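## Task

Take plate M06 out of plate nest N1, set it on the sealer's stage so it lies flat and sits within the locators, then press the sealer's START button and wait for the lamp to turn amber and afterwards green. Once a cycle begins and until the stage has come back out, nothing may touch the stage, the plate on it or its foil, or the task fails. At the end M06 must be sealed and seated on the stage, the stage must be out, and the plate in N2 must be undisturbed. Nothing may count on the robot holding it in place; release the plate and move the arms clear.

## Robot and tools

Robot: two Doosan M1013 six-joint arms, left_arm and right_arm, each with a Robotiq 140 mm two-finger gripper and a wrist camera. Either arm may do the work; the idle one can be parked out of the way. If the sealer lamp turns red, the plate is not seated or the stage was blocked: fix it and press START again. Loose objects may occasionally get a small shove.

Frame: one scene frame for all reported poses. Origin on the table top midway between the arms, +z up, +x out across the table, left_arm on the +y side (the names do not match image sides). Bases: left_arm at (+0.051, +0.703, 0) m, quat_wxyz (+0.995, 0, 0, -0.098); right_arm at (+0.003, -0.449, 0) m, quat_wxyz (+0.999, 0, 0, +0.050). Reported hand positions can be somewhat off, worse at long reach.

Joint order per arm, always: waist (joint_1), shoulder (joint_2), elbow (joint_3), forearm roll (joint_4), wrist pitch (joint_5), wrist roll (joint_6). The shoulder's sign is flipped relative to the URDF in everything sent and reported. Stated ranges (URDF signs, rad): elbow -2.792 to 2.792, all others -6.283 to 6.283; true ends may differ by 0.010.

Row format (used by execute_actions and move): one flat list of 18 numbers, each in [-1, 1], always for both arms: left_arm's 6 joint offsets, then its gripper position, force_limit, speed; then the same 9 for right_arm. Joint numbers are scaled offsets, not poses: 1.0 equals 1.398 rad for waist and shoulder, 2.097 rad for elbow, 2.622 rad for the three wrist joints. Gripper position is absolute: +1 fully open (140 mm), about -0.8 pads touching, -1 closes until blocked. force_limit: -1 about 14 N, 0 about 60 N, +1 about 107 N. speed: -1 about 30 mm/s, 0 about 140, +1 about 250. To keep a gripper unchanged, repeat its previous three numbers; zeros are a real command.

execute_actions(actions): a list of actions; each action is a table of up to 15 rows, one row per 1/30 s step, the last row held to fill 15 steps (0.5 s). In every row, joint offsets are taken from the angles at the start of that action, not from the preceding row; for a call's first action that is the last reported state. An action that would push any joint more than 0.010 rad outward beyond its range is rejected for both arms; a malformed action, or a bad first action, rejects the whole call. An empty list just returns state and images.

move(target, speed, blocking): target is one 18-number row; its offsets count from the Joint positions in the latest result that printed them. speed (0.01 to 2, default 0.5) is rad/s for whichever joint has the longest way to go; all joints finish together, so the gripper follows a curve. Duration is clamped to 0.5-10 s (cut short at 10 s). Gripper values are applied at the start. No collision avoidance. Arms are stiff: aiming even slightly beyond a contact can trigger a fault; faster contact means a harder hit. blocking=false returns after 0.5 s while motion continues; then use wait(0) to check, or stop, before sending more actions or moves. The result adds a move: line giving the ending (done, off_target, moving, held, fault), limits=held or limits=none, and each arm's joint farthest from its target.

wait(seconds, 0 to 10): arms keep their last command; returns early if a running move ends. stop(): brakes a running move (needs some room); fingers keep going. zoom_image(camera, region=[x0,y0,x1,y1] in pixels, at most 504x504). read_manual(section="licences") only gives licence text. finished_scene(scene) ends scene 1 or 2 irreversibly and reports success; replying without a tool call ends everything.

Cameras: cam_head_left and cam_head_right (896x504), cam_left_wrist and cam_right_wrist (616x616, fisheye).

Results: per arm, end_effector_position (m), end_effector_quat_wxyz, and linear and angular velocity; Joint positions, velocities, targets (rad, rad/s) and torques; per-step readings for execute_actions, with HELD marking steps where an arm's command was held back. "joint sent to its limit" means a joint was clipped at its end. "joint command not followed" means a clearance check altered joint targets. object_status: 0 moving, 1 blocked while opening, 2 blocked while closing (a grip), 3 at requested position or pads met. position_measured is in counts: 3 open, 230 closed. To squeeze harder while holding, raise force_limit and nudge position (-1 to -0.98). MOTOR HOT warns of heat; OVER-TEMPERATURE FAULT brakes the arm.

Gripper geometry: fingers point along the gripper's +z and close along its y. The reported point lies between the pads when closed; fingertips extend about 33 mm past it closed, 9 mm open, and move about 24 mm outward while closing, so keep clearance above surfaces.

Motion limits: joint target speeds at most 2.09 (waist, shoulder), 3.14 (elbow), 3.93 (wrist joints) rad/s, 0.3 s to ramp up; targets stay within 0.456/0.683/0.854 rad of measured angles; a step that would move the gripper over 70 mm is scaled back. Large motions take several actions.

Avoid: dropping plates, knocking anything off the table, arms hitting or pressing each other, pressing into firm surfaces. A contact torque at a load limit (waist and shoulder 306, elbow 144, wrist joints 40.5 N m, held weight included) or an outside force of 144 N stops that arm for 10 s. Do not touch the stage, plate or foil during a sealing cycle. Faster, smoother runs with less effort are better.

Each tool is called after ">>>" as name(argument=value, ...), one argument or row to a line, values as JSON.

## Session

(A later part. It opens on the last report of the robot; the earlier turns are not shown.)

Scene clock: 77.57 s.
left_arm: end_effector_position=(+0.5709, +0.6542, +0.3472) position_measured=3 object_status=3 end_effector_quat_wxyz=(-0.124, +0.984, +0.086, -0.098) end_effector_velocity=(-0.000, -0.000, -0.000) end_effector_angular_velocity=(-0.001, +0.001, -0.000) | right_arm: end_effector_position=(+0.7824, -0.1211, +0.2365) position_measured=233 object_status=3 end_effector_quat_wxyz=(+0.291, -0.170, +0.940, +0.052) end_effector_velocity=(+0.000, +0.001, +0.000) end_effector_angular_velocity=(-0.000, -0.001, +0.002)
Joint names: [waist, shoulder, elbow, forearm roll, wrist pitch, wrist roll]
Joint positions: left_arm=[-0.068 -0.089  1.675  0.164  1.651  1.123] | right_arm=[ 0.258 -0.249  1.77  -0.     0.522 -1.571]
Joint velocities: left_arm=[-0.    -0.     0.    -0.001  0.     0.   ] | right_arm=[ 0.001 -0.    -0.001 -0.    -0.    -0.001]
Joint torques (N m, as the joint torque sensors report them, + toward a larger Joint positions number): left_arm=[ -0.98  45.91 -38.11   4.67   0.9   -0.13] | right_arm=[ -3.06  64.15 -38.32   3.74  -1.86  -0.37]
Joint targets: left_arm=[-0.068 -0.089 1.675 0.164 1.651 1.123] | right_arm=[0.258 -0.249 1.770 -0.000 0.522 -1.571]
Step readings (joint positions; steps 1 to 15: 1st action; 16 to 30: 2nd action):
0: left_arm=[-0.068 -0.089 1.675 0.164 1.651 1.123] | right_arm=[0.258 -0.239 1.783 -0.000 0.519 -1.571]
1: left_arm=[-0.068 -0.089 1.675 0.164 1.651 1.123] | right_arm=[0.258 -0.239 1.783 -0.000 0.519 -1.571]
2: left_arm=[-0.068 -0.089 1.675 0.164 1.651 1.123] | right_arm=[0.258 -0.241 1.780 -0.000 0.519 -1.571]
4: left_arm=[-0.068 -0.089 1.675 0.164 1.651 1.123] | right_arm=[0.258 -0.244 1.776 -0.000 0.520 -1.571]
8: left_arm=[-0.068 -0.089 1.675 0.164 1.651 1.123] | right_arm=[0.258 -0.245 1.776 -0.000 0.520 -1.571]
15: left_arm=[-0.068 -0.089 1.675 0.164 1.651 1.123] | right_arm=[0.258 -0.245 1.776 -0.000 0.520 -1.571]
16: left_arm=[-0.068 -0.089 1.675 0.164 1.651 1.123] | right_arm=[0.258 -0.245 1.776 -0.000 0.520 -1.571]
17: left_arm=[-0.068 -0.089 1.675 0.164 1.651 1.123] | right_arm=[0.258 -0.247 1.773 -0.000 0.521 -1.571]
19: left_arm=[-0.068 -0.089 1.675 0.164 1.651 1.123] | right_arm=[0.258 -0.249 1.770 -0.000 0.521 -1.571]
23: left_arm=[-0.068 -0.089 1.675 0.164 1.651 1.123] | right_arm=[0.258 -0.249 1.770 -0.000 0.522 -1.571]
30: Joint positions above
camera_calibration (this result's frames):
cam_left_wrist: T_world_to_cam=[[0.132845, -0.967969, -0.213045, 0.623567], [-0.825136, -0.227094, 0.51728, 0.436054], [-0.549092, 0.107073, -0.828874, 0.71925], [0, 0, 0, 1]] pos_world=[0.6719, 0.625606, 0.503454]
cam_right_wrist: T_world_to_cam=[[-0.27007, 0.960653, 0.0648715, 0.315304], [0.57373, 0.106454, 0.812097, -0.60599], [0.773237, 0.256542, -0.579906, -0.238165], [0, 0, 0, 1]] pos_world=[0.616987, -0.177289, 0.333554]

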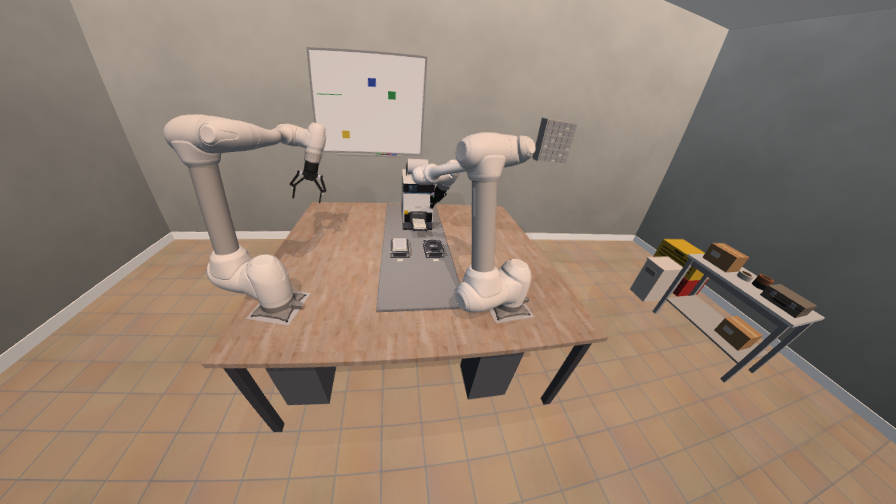

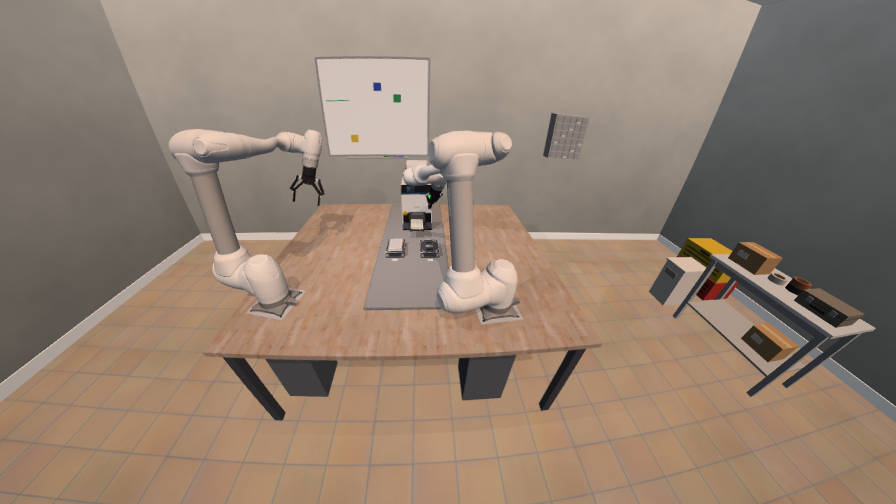

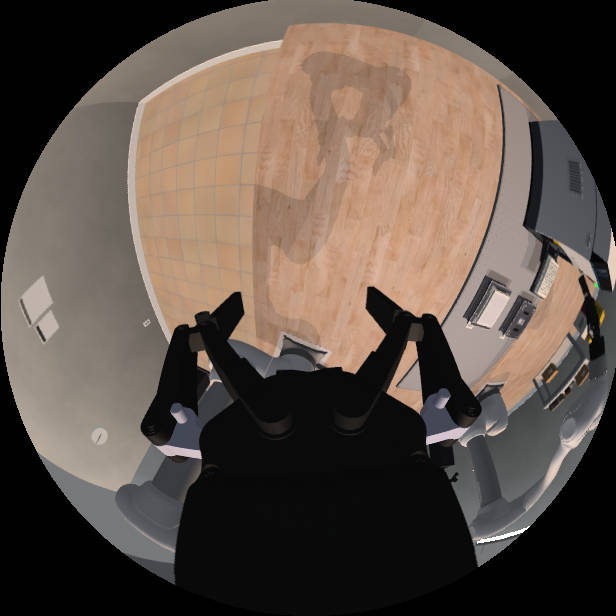

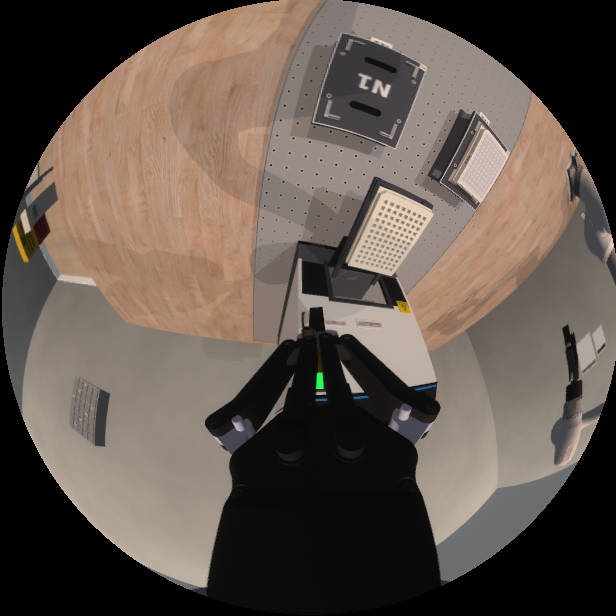

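No contact yet; continue.

>>> execute_actions(
  actions=[
    [[0,0,0,0,0,0,1,0,0,0,-0.0032,-0.0027,0,0.0005,0,-1,0,0.5]],
    [[0,0,0,0,0,0,1,0,0,0,-0.0032,-0.0027,0,0.0005,0,-1,0,0.5]],
  ],
)

>>> zoom_image(
  camera="cam_left_wrist",
  region=[550,240,616,310],
)

>>> zoom_image(
  camera="cam_right_wrist",
  region=[270,270,370,370],
)

Scene clock: 79.03 s.
left_arm: end_effector_position=(+0.5709, +0.6542, +0.3472) position_measured=3 object_status=3 end_effector_quat_wxyz=(-0.124, +0.984, +0.086, -0.098) end_effector_velocity=(+0.000, +0.000, -0.000) end_effector_angular_velocity=(+0.000, +0.001, -0.002) | right_arm: end_effector_position=(+0.7877, -0.1191, +0.2363) position_measured=233 object_status=3 end_effector_quat_wxyz=(+0.291, -0.170, +0.940, +0.052) end_effector_velocity=(+0.002, -0.001, +0.001) end_effector_angular_velocity=(+0.001, -0.004, -0.001)
Joint names: [waist, shoulder, elbow, forearm roll, wrist pitch, wrist roll]
Joint positions: left_arm=[-0.068 -0.089  1.675  0.164  1.651  1.123] | right_arm=[ 0.258 -0.258  1.759 -0.     0.525 -1.571]
Joint velocities: left_arm=[-0.    -0.001  0.     0.     0.     0.002] | right_arm=[-0.001  0.    -0.001  0.    -0.003 -0.   ]
Joint torques (N m, as the joint torque sensors report them, + toward a larger Joint positions number): left_arm=[ -1.    45.5  -38.5    4.6    0.85  -0.02] | right_arm=[ -4.39  35.4  -42.16   3.82 -10.19  -0.42]
Joint targets: left_arm=[-0.068 -0.089 1.675 0.164 1.651 1.123] | right_arm=[0.258 -0.258 1.759 -0.000 0.524 -1.571]
Step readings (joint positions; steps 1 to 15: 1st action; 16 to 30: 2nd action):
0: left_arm=[-0.068 -0.089 1.675 0.164 1.651 1.123] | right_arm=[0.258 -0.249 1.770 -0.000 0.522 -1.571]
1: left_arm=[-0.068 -0.089 1.675 0.164 1.651 1.123] | right_arm=[0.258 -0.249 1.770 -0.000 0.522 -1.571]
2: left_arm=[-0.068 -0.089 1.675 0.164 1.651 1.123] | right_arm=[0.258 -0.251 1.768 -0.000 0.522 -1.571]
4: left_arm=[-0.068 -0.089 1.675 0.164 1.651 1.123] | right_arm=[0.258 -0.254 1.765 -0.000 0.523 -1.571]
8: left_arm=[-0.068 -0.089 1.675 0.164 1.651 1.123] | right_arm=[0.258 -0.254 1.764 -0.000 0.523 -1.571]
15: left_arm=[-0.068 -0.089 1.675 0.164 1.651 1.123] | right_arm=[0.258 -0.254 1.764 -0.000 0.523 -1.571]
16: left_arm=[-0.068 -0.089 1.675 0.164 1.651 1.123] | right_arm=[0.258 -0.254 1.764 -0.000 0.523 -1.571]
17: left_arm=[-0.068 -0.089 1.675 0.164 1.651 1.123] | right_arm=[0.258 -0.256 1.762 -0.000 0.523 -1.571]
19: left_arm=[-0.068 -0.089 1.675 0.164 1.651 1.123] | right_arm=[0.258 -0.258 1.759 -0.000 0.525 -1.571]
23: left_arm=[-0.068 -0.089 1.675 0.164 1.651 1.123] | right_arm=[0.258 -0.258 1.759 -0.000 0.525 -1.571]
30: Joint positions above
camera_calibration (this result's frames):
cam_left_wrist: T_world_to_cam=[[0.132845, -0.967969, -0.213046, 0.623567], [-0.825136, -0.227094, 0.51728, 0.436053], [-0.549092, 0.107074, -0.828874, 0.719249], [0, 0, 0, 1]] pos_world=[0.6719, 0.625606, 0.503454]
cam_right_wrist: T_world_to_cam=[[-0.270036, 0.960666, 0.064825, 0.314825], [0.574149, 0.106611, 0.81178, -0.609353], [0.772938, 0.256429, -0.580354, -0.242647], [0, 0, 0, 1]] pos_world=[0.622425, -0.175256, 0.333431]

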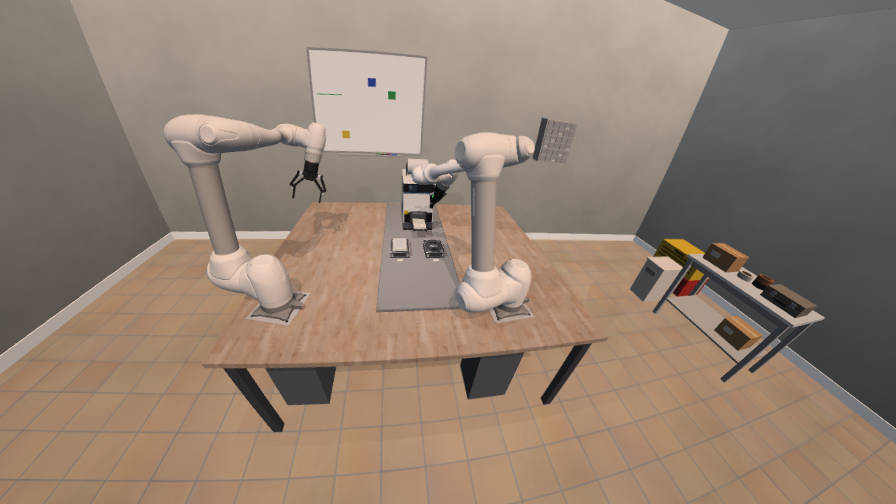

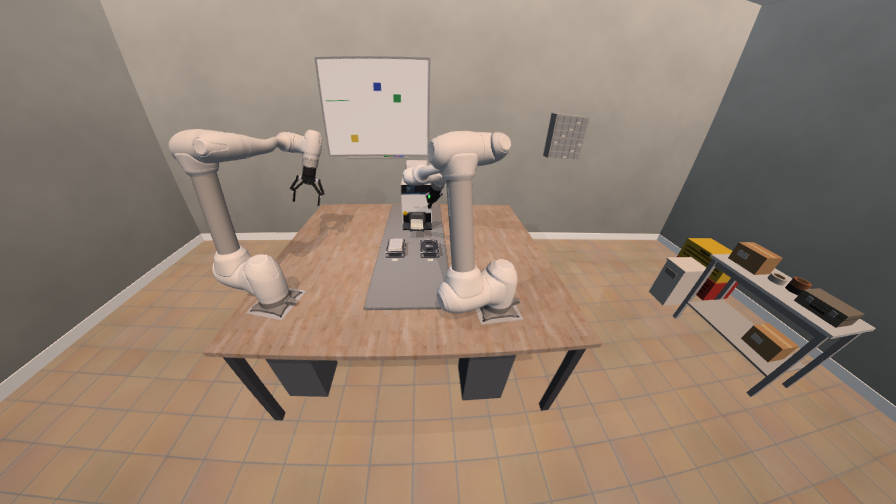

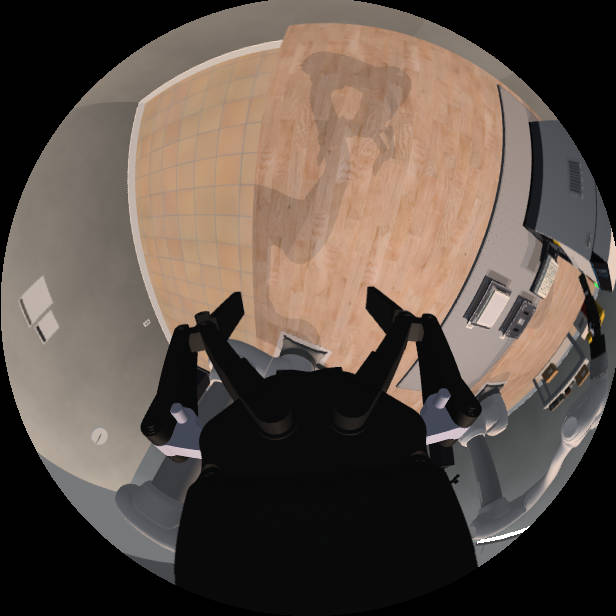

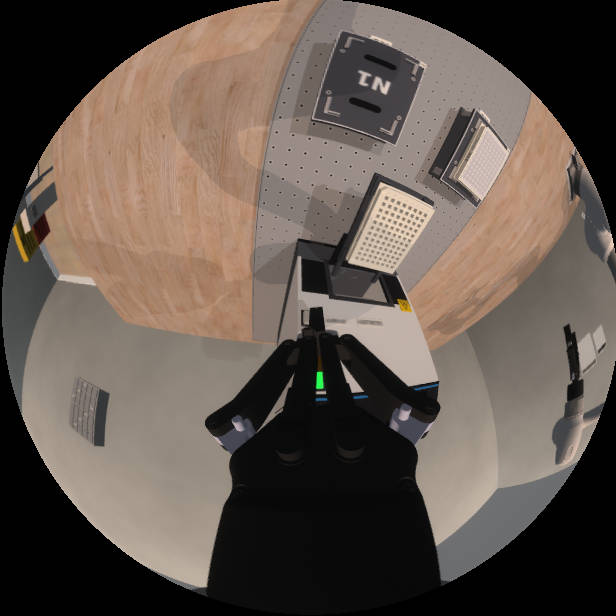

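Region (550, 240, 616, 310) of cam_left_wrist's 616x616 image, scaled by 7.200, with more detail than that image has; it fills the left 475 columns of this view, and the rest is white.

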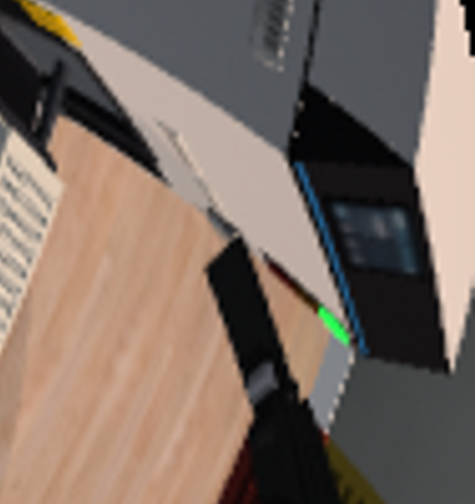

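Region (270, 270, 370, 370) of cam_right_wrist's 616x616 image, scaled by 5.040, with more detail than that image has.

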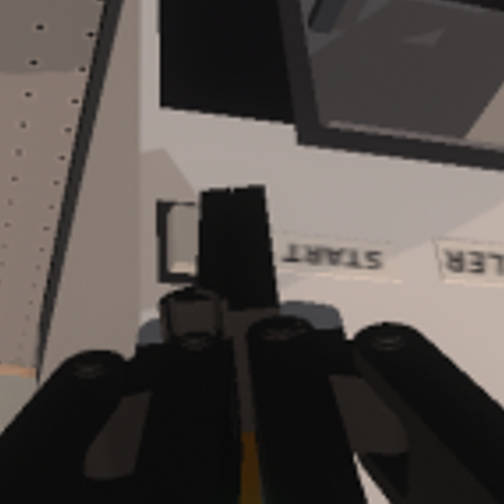

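>>> execute_actions(
  actions=[
    [[0,0,0,0,0,0,1,0,0,0,0.0127,0.0108,0,-0.0019,0,-1,0,0.5]],
    [[0,0,0,0,0,0,1,0,0,-0.0047,-0.0039,0.0034,0,-0.0048,0,-1,0,0.5]],
    [[0,0,0,0,0,0,1,0,0,0,-0.0032,-0.0027,0,0.0005,0,-1,0,0.5]],
    [[0,0,0,0,0,0,1,0,0,0,-0.0032,-0.0027,0,0.0005,0,-1,0,0.5]],
    [[0,0,0,0,0,0,1,0,0,0,-0.0021,-0.0018,0,0.0003,0,-1,0,0.5]],
  ],
)

>>> zoom_image(
  camera="cam_right_wrist",
  region=[270,270,370,370],
)

Scene clock: 83.10 s.
left_arm: end_effector_position=(+0.5709, +0.6542, +0.3472) position_measured=3 object_status=3 end_effector_quat_wxyz=(-0.124, +0.984, +0.086, -0.098) end_effector_velocity=(-0.000, +0.000, +0.000) end_effector_angular_velocity=(+0.000, +0.001, -0.000) | right_arm: end_effector_position=(+0.7864, -0.1255, +0.2292) position_measured=233 object_status=3 end_effector_quat_wxyz=(+0.291, -0.167, +0.941, +0.051) end_effector_velocity=(-0.000, +0.000, -0.000) end_effector_angular_velocity=(-0.001, -0.000, +0.001)
Joint names: [waist, shoulder, elbow, forearm roll, wrist pitch, wrist roll]
Joint positions: left_arm=[-0.068 -0.089  1.675  0.164  1.651  1.123] | right_arm=[ 0.251 -0.258  1.773 -0.     0.51  -1.571]
Joint velocities: left_arm=[ 0.     0.    -0.     0.     0.001  0.   ] | right_arm=[ 0.     0.     0.001 -0.001 -0.    -0.001]
Joint torques (N m, as the joint torque sensors report them, + toward a larger Joint positions number): left_arm=[ -0.16  45.46 -38.48   4.57   0.85  -0.2 ] | right_arm=[ -1.87  63.52 -42.04   4.04  -4.27  -0.38]
Joint targets: left_arm=[-0.068 -0.089 1.675 0.164 1.651 1.123] | right_arm=[0.251 -0.258 1.773 -0.000 0.510 -1.571]
Step readings (joint positions; steps 1 to 15: 1st action; 16 to 30: 2nd action; 31 to 45: 3rd action; 46 to 60: 4th action; 61 to 75: 5th action):
0: left_arm=[-0.068 -0.089 1.675 0.164 1.651 1.123] | right_arm=[0.258 -0.258 1.759 -0.000 0.524 -1.571]
1: left_arm=[-0.068 -0.089 1.675 0.164 1.651 1.123] | right_arm=[0.258 -0.258 1.759 -0.000 0.524 -1.571]
2: left_arm=[-0.068 -0.089 1.675 0.164 1.651 1.123] | right_arm=[0.258 -0.255 1.763 -0.000 0.522 -1.571]
4: left_arm=[-0.068 -0.089 1.675 0.164 1.651 1.123] | right_arm=[0.258 -0.243 1.779 -0.000 0.519 -1.571]
8: left_arm=[-0.068 -0.089 1.675 0.164 1.651 1.123] | right_arm=[0.258 -0.241 1.781 -0.000 0.519 -1.571]
15: left_arm=[-0.068 -0.089 1.675 0.164 1.651 1.123] | right_arm=[0.258 -0.241 1.781 -0.000 0.519 -1.571]
16: left_arm=[-0.068 -0.089 1.675 0.164 1.651 1.123] | right_arm=[0.258 -0.241 1.782 -0.000 0.519 -1.571]
17: left_arm=[-0.068 -0.089 1.675 0.164 1.651 1.123] | right_arm=[0.255 -0.242 1.784 -0.000 0.515 -1.571]
19: left_arm=[-0.068 -0.089 1.675 0.164 1.651 1.123] | right_arm=[0.251 -0.246 1.788 -0.000 0.508 -1.571]
23: left_arm=[-0.068 -0.089 1.675 0.164 1.651 1.123] | right_arm=[0.251 -0.246 1.789 -0.000 0.507 -1.571]
30: left_arm=[-0.068 -0.089 1.675 0.164 1.651 1.123] | right_arm=[0.251 -0.246 1.789 -0.000 0.507 -1.571]
31: left_arm=[-0.068 -0.089 1.675 0.164 1.651 1.123] | right_arm=[0.251 -0.246 1.789 -0.000 0.507 -1.571]
32: left_arm=[-0.068 -0.089 1.675 0.164 1.651 1.123] | right_arm=[0.251 -0.248 1.787 -0.000 0.507 -1.571]
34: left_arm=[-0.068 -0.089 1.675 0.164 1.651 1.123] | right_arm=[0.251 -0.250 1.784 -0.000 0.507 -1.571]
38: left_arm=[-0.068 -0.089 1.675 0.164 1.651 1.123] | right_arm=[0.251 -0.250 1.783 -0.000 0.508 -1.571]
45: left_arm=[-0.068 -0.089 1.675 0.164 1.651 1.123] | right_arm=[0.251 -0.250 1.783 -0.000 0.508 -1.571]
46: left_arm=[-0.068 -0.089 1.675 0.164 1.651 1.123] | right_arm=[0.251 -0.251 1.783 -0.000 0.508 -1.571]
47: left_arm=[-0.068 -0.089 1.675 0.164 1.651 1.123] | right_arm=[0.251 -0.252 1.780 -0.000 0.509 -1.571]
49: left_arm=[-0.068 -0.089 1.675 0.164 1.651 1.123] | right_arm=[0.251 -0.255 1.778 -0.000 0.509 -1.571]
53: left_arm=[-0.068 -0.089 1.675 0.164 1.651 1.123] | right_arm=[0.251 -0.255 1.777 -0.000 0.509 -1.571]
60: left_arm=[-0.068 -0.089 1.675 0.164 1.651 1.123] | right_arm=[0.251 -0.255 1.777 -0.000 0.509 -1.571]
61: left_arm=[-0.068 -0.089 1.675 0.164 1.651 1.123] | right_arm=[0.251 -0.255 1.777 -0.000 0.509 -1.571]
62: left_arm=[-0.068 -0.089 1.675 0.164 1.651 1.123] | right_arm=[0.251 -0.256 1.776 -0.000 0.510 -1.571]
64: left_arm=[-0.068 -0.089 1.675 0.164 1.651 1.123] | right_arm=[0.251 -0.258 1.774 -0.000 0.510 -1.571]
68: left_arm=[-0.068 -0.089 1.675 0.164 1.651 1.123] | right_arm=[0.251 -0.258 1.774 -0.000 0.510 -1.571]
75: Joint positions above
camera_calibration (this result's frames):
cam_left_wrist: T_world_to_cam=[[0.132845, -0.967969, -0.213046, 0.623567], [-0.825136, -0.227094, 0.51728, 0.436053], [-0.549092, 0.107073, -0.828874, 0.71925], [0, 0, 0, 1]] pos_world=[0.6719, 0.625606, 0.503454]
cam_right_wrist: T_world_to_cam=[[-0.263719, 0.96242, 0.064812, 0.316388], [0.574754, 0.10282, 0.811841, -0.603088], [0.774668, 0.251349, -0.58027, -0.246149], [0, 0, 0, 1]] pos_world=[0.620749, -0.180619, 0.326273]

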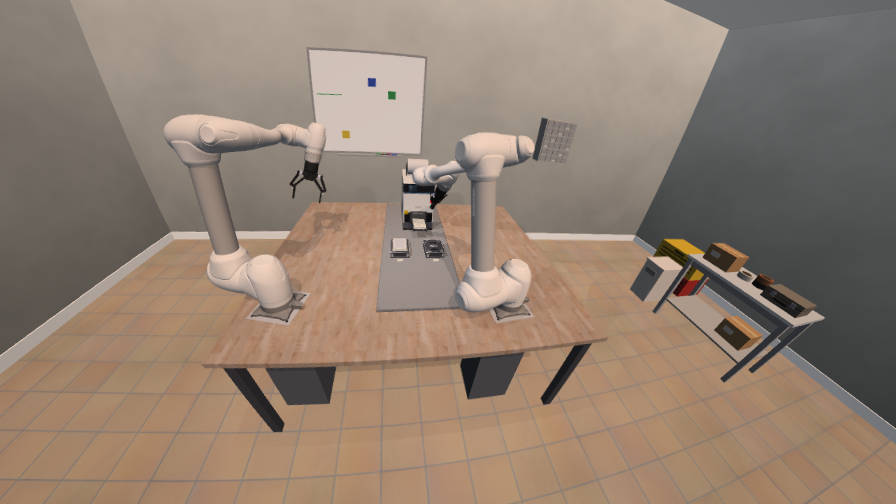

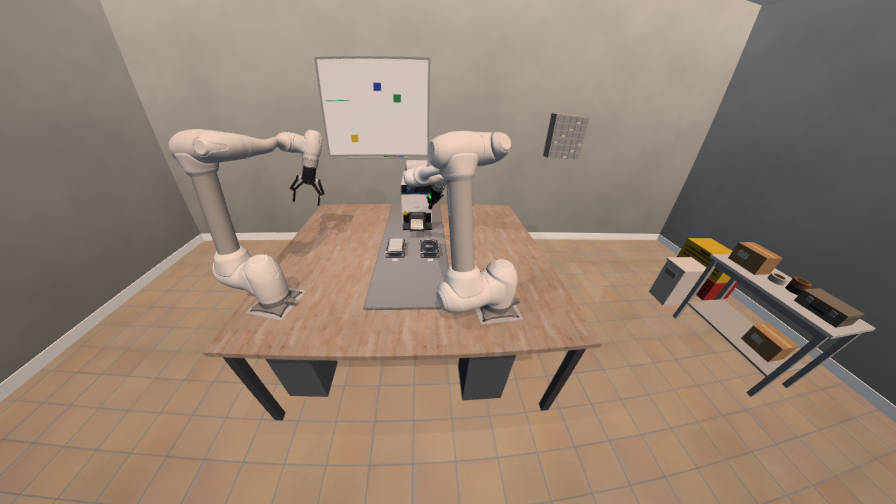

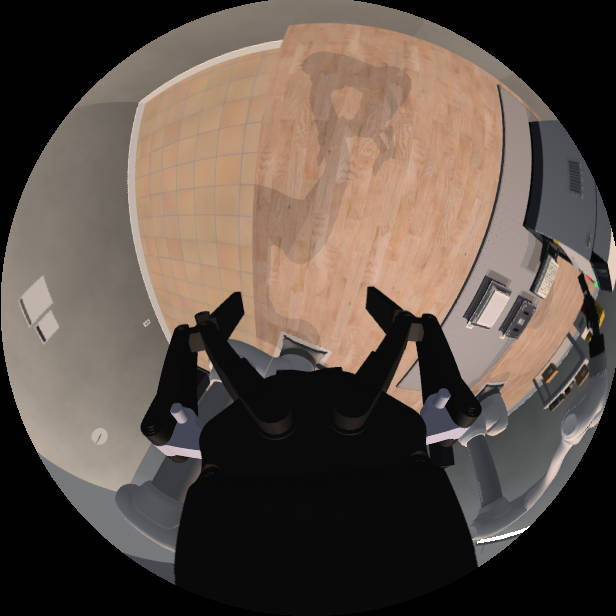

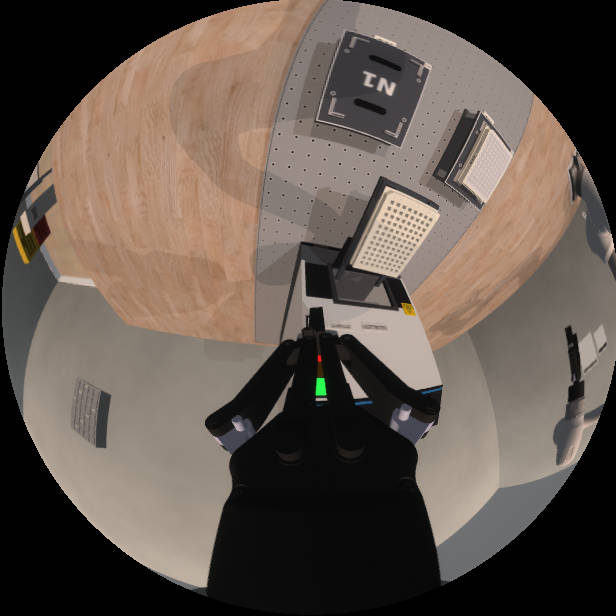

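Region (270, 270, 370, 370) of cam_right_wrist's 616x616 image, scaled by 5.040, with more detail than that image has.

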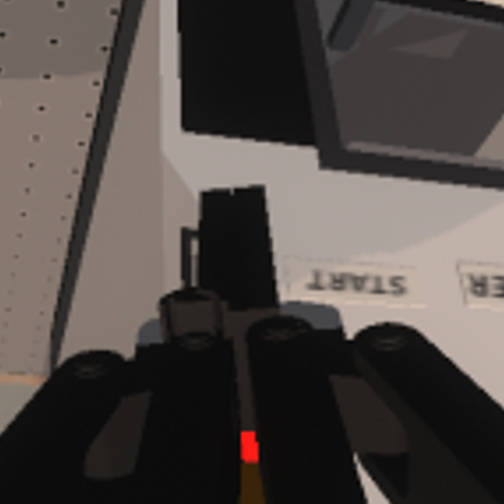

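>>> zoom_image(
  camera="cam_right_wrist",
  region=[320,160,460,300],
)

>>> zoom_image(
  camera="cam_left_wrist",
  region=[510,230,580,320],
)

Region (320, 160, 460, 300) of cam_right_wrist's 616x616 image, scaled by 3.600, with more detail than that image has.

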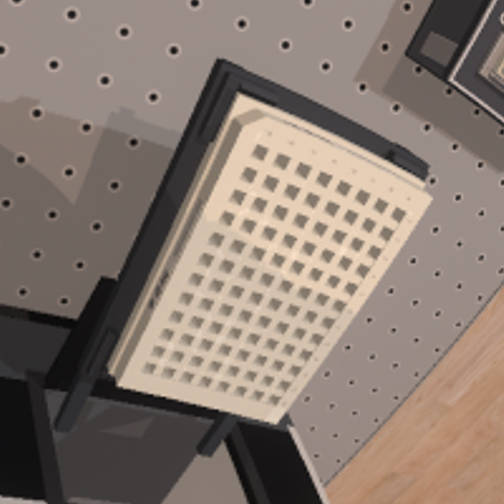

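Region (510, 230, 580, 320) of cam_left_wrist's 616x616 image, scaled by 5.600, with more detail than that image has.

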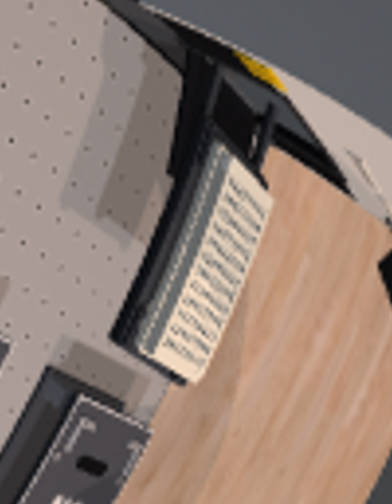

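>>> execute_actions(
  actions=[
    [[0,0,0,0,0,0,1,0,0,0,0.04,0.022,0,0,0,-1,0,0.5]],
  ],
)

>>> zoom_image(
  camera="cam_head_right",
  region=[395,200,440,240],
)

>>> zoom_image(
  camera="cam_head_left",
  region=[398,200,443,240],
)

Scene clock: 85.17 s.
left_arm: end_effector_position=(+0.5709, +0.6542, +0.3472) position_measured=3 object_status=3 end_effector_quat_wxyz=(-0.124, +0.984, +0.086, -0.098) end_effector_velocity=(-0.000, +0.000, -0.000) end_effector_angular_velocity=(+0.001, +0.002, -0.001) | right_arm: end_effector_position=(+0.7595, -0.1354, +0.2439) position_measured=233 object_status=3 end_effector_quat_wxyz=(+0.296, -0.167, +0.939, +0.052) end_effector_velocity=(-0.001, +0.001, -0.000) end_effector_angular_velocity=(+0.001, +0.001, +0.001)
Joint names: [waist, shoulder, elbow, forearm roll, wrist pitch, wrist roll]
Joint positions: left_arm=[-0.068 -0.089  1.675  0.164  1.651  1.123] | right_arm=[ 0.251 -0.202  1.82  -0.     0.51  -1.571]
Joint velocities: left_arm=[ 0.    -0.001  0.     0.001  0.001  0.001] | right_arm=[ 0.002 -0.     0.     0.001  0.     0.   ]
Joint torques (N m, as the joint torque sensors report them, + toward a larger Joint positions number): left_arm=[ -0.35  46.39 -38.28   4.71   0.87  -0.12] | right_arm=[ -3.53  59.3  -38.98   3.8   -1.88  -0.31]
Joint targets: left_arm=[-0.068 -0.089 1.675 0.164 1.651 1.123] | right_arm=[0.251 -0.202 1.820 -0.000 0.510 -1.571]
Step readings (joint positions):
0: left_arm=[-0.068 -0.089 1.675 0.164 1.651 1.123] | right_arm=[0.251 -0.258 1.773 -0.000 0.510 -1.571]
1: left_arm=[-0.068 -0.089 1.675 0.164 1.651 1.123] | right_arm=[0.251 -0.258 1.773 -0.000 0.510 -1.571]
2: left_arm=[-0.068 -0.089 1.675 0.164 1.651 1.123] | right_arm=[0.251 -0.255 1.776 -0.000 0.510 -1.571]
4: left_arm=[-0.068 -0.089 1.675 0.164 1.651 1.123] | right_arm=[0.251 -0.227 1.799 -0.000 0.510 -1.571]
8: left_arm=[-0.068 -0.089 1.675 0.164 1.651 1.123] | right_arm=[0.251 -0.202 1.819 -0.000 0.510 -1.571]
15: Joint positions above
camera_calibration (this result's frames):
cam_left_wrist: T_world_to_cam=[[0.132845, -0.967969, -0.213046, 0.623567], [-0.825136, -0.227094, 0.51728, 0.436054], [-0.549092, 0.107073, -0.828874, 0.71925], [0, 0, 0, 1]] pos_world=[0.6719, 0.625606, 0.503454]
cam_right_wrist: T_world_to_cam=[[-0.264297, 0.962205, 0.0656378, 0.318055], [0.567152, 0.100017, 0.817518, -0.5946], [0.780055, 0.253294, -0.572151, -0.220049], [0, 0, 0, 1]] pos_world=[0.59294, -0.190827, 0.339319]

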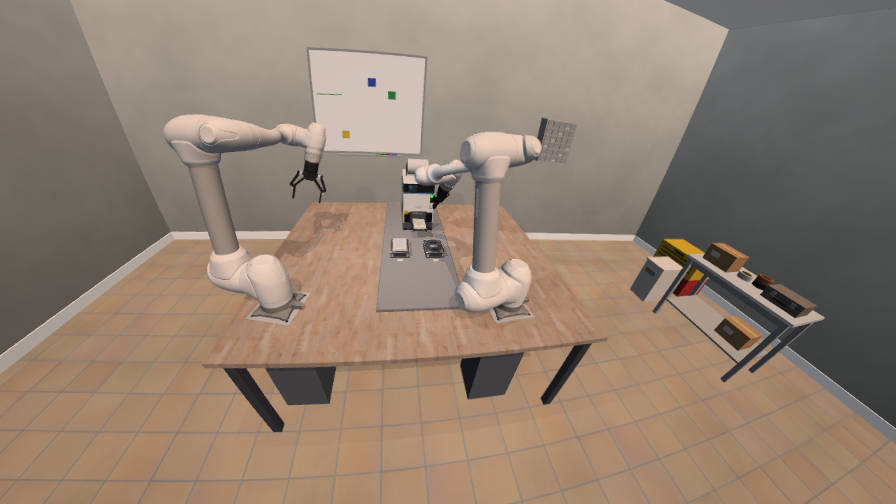

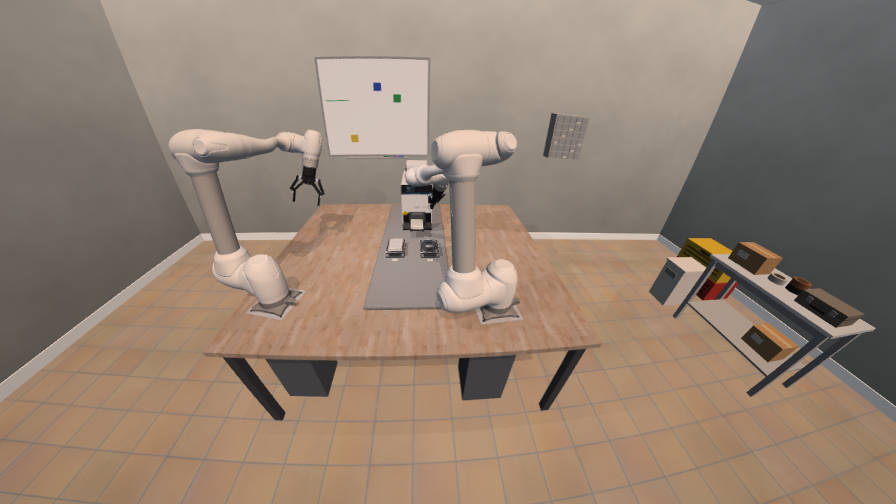

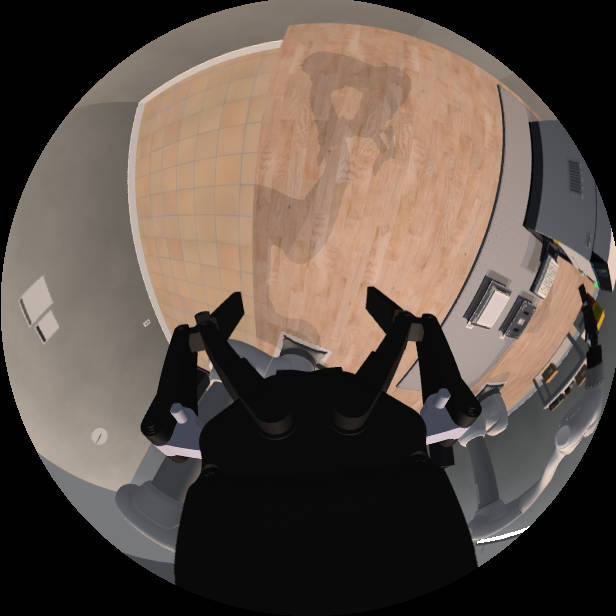

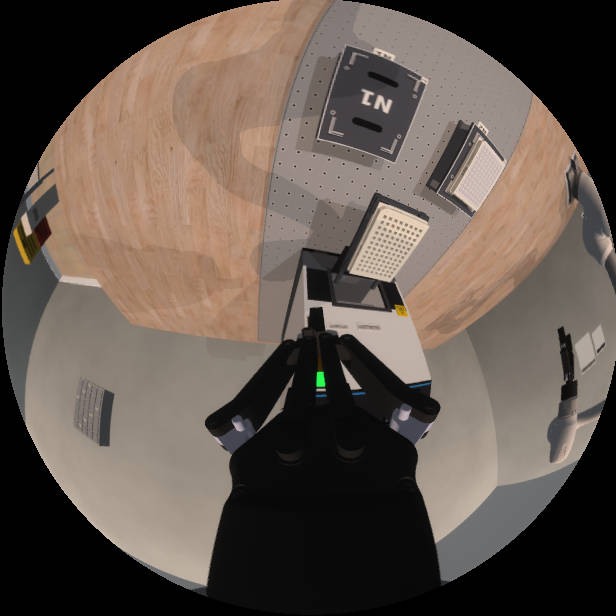

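Region (395, 200, 440, 240) of cam_head_right's 896x504 image, scaled by 11.200, with more detail than that image has.

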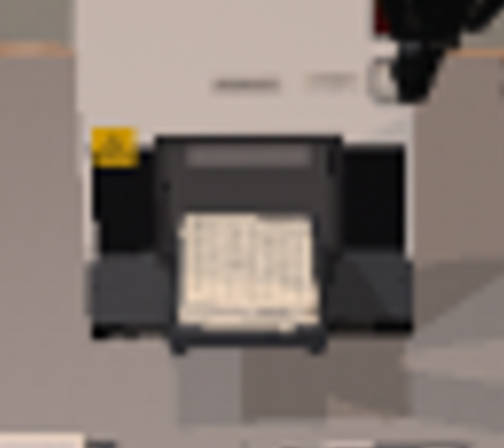

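Region (398, 200, 443, 240) of cam_head_left's 896x504 image, scaled by 11.200, with more detail than that image has.

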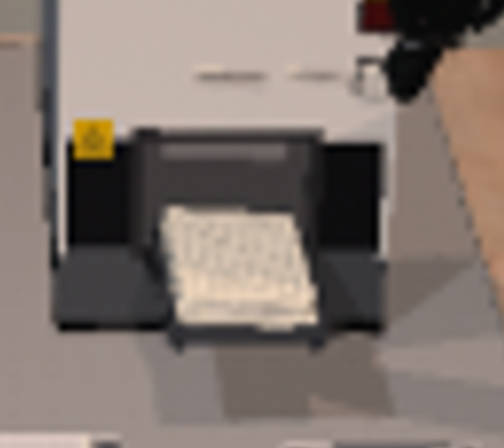

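>>> move(
  target=[0,0,0,0,0,0,1,0,0,0.1066,-0.1795,-0.2256,0,0.3154,0.1911,1,0,0.5],
  speed=0.4,
)

>>> zoom_image(
  camera="cam_right_wrist",
  region=[260,240,380,360],
)

Scene clock: 88.20 s.
left_arm: end_effector_position=(+0.5709, +0.6542, +0.3472) position_measured=3 object_status=3 end_effector_quat_wxyz=(-0.124, +0.984, +0.086, -0.098) end_effector_velocity=(-0.000, -0.000, +0.000) end_effector_angular_velocity=(-0.000, -0.000, +0.001) | right_arm: end_effector_position=(+0.7042, -0.0269, +0.2509) position_measured=3 object_status=3 end_effector_quat_wxyz=(+0.002, +0.000, +1.000, +0.001) end_effector_velocity=(+0.000, -0.000, +0.000) end_effector_angular_velocity=(-0.000, -0.001, +0.000)
Joint names: [waist, shoulder, elbow, forearm roll, wrist pitch, wrist roll]
Joint positions: left_arm=[-0.068 -0.089  1.675  0.164  1.651  1.123] | right_arm=[ 0.4   -0.453  1.346 -0.     1.337 -1.07 ]
Joint velocities: left_arm=[ 0.     0.    -0.    -0.     0.    -0.001] | right_arm=[-0.  0. -0. -0. -0. -0.]
Joint torques (N m, as the joint torque sensors report them, + toward a larger Joint positions number): left_arm=[ -0.35  46.07 -38.69   4.69   0.92  -0.22] | right_arm=[ -3.59  84.66 -40.     4.1   -0.35  -0.24]
Joint targets: left_arm=[-0.068 -0.089 1.675 0.164 1.651 1.123] | right_arm=[0.400 -0.453 1.346 -0.000 1.337 -1.070]
move: done; limits=none; left_arm: farthest joint: the waist, 0.000 radians from its target (0.000 radians at the start); right_arm: farthest joint: the waist, 0.000 radians from its target (0.149 radians at the start)
camera_calibration (this result's frames):
cam_left_wrist: T_world_to_cam=[[0.132845, -0.967969, -0.213046, 0.623567], [-0.825136, -0.227094, 0.51728, 0.436054], [-0.549092, 0.107073, -0.828875, 0.71925], [0, 0, 0, 1]] pos_world=[0.6719, 0.625606, 0.503454]
cam_right_wrist: T_world_to_cam=[[0.106514, 0.994267, 0.00936052, -0.0475726], [0.931217, -0.103051, 0.349593, -0.724188], [0.348554, -0.0285199, -0.936855, 0.187434], [0, 0, 0, 1]] pos_world=[0.614113, -0.0219827, 0.429215]

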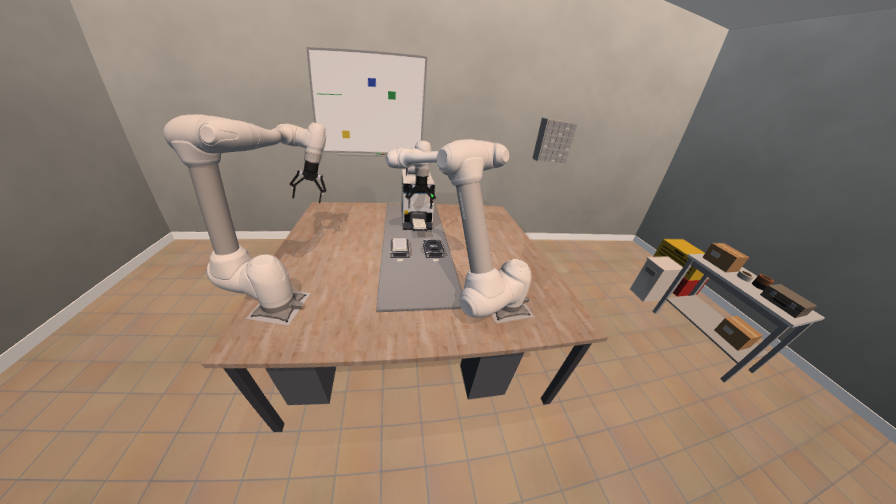

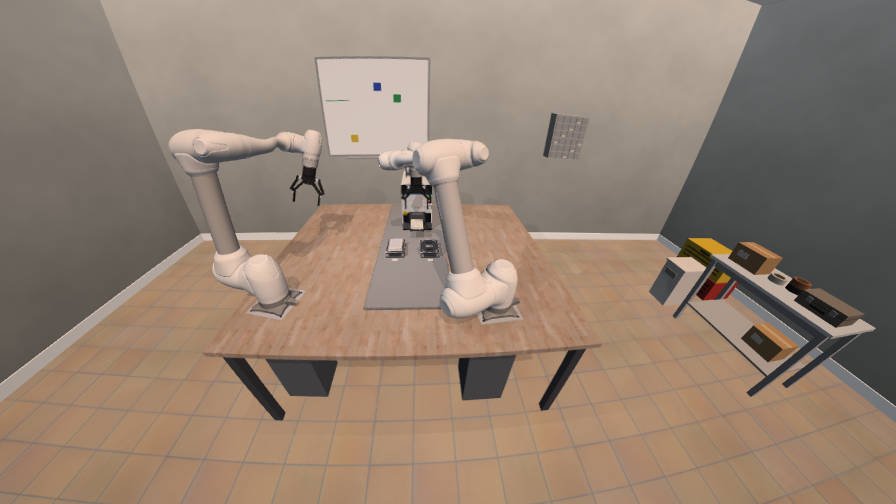

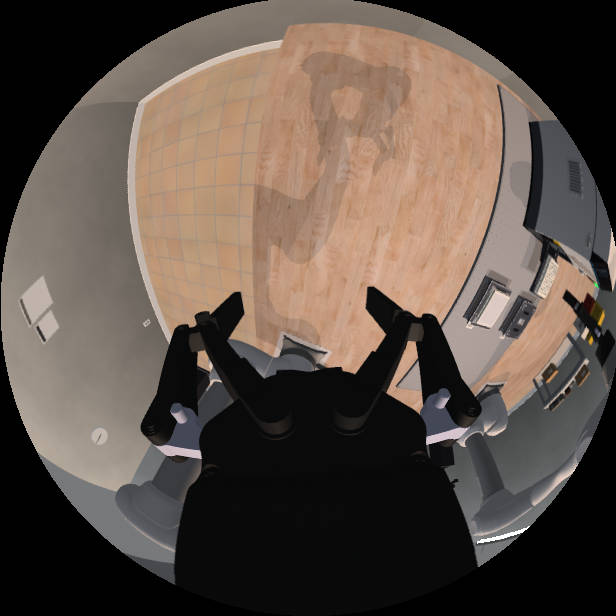

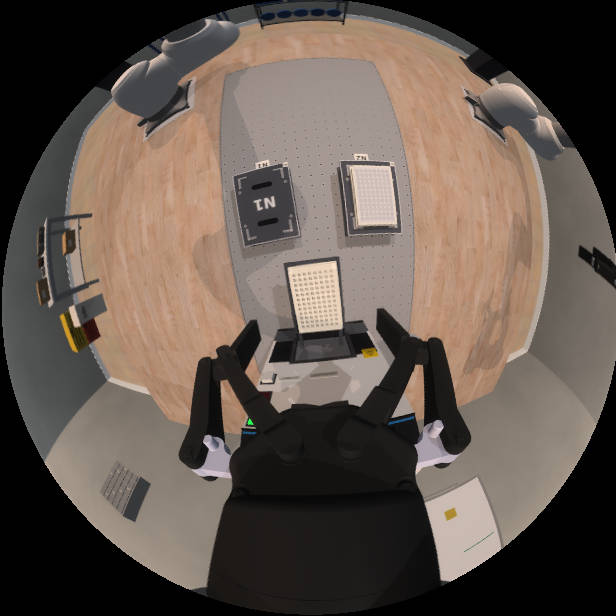

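Region (260, 240, 380, 360) of cam_right_wrist's 616x616 image, scaled by 4.200, with more detail than that image has.

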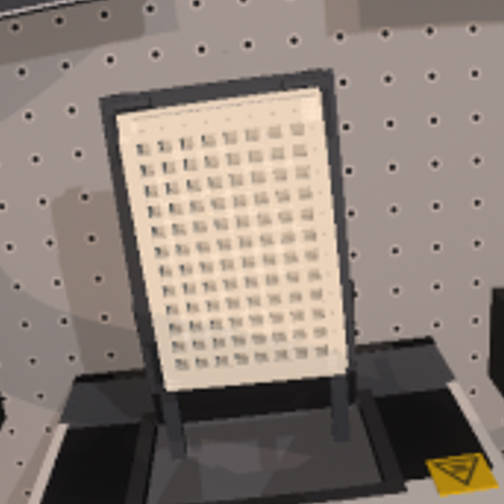

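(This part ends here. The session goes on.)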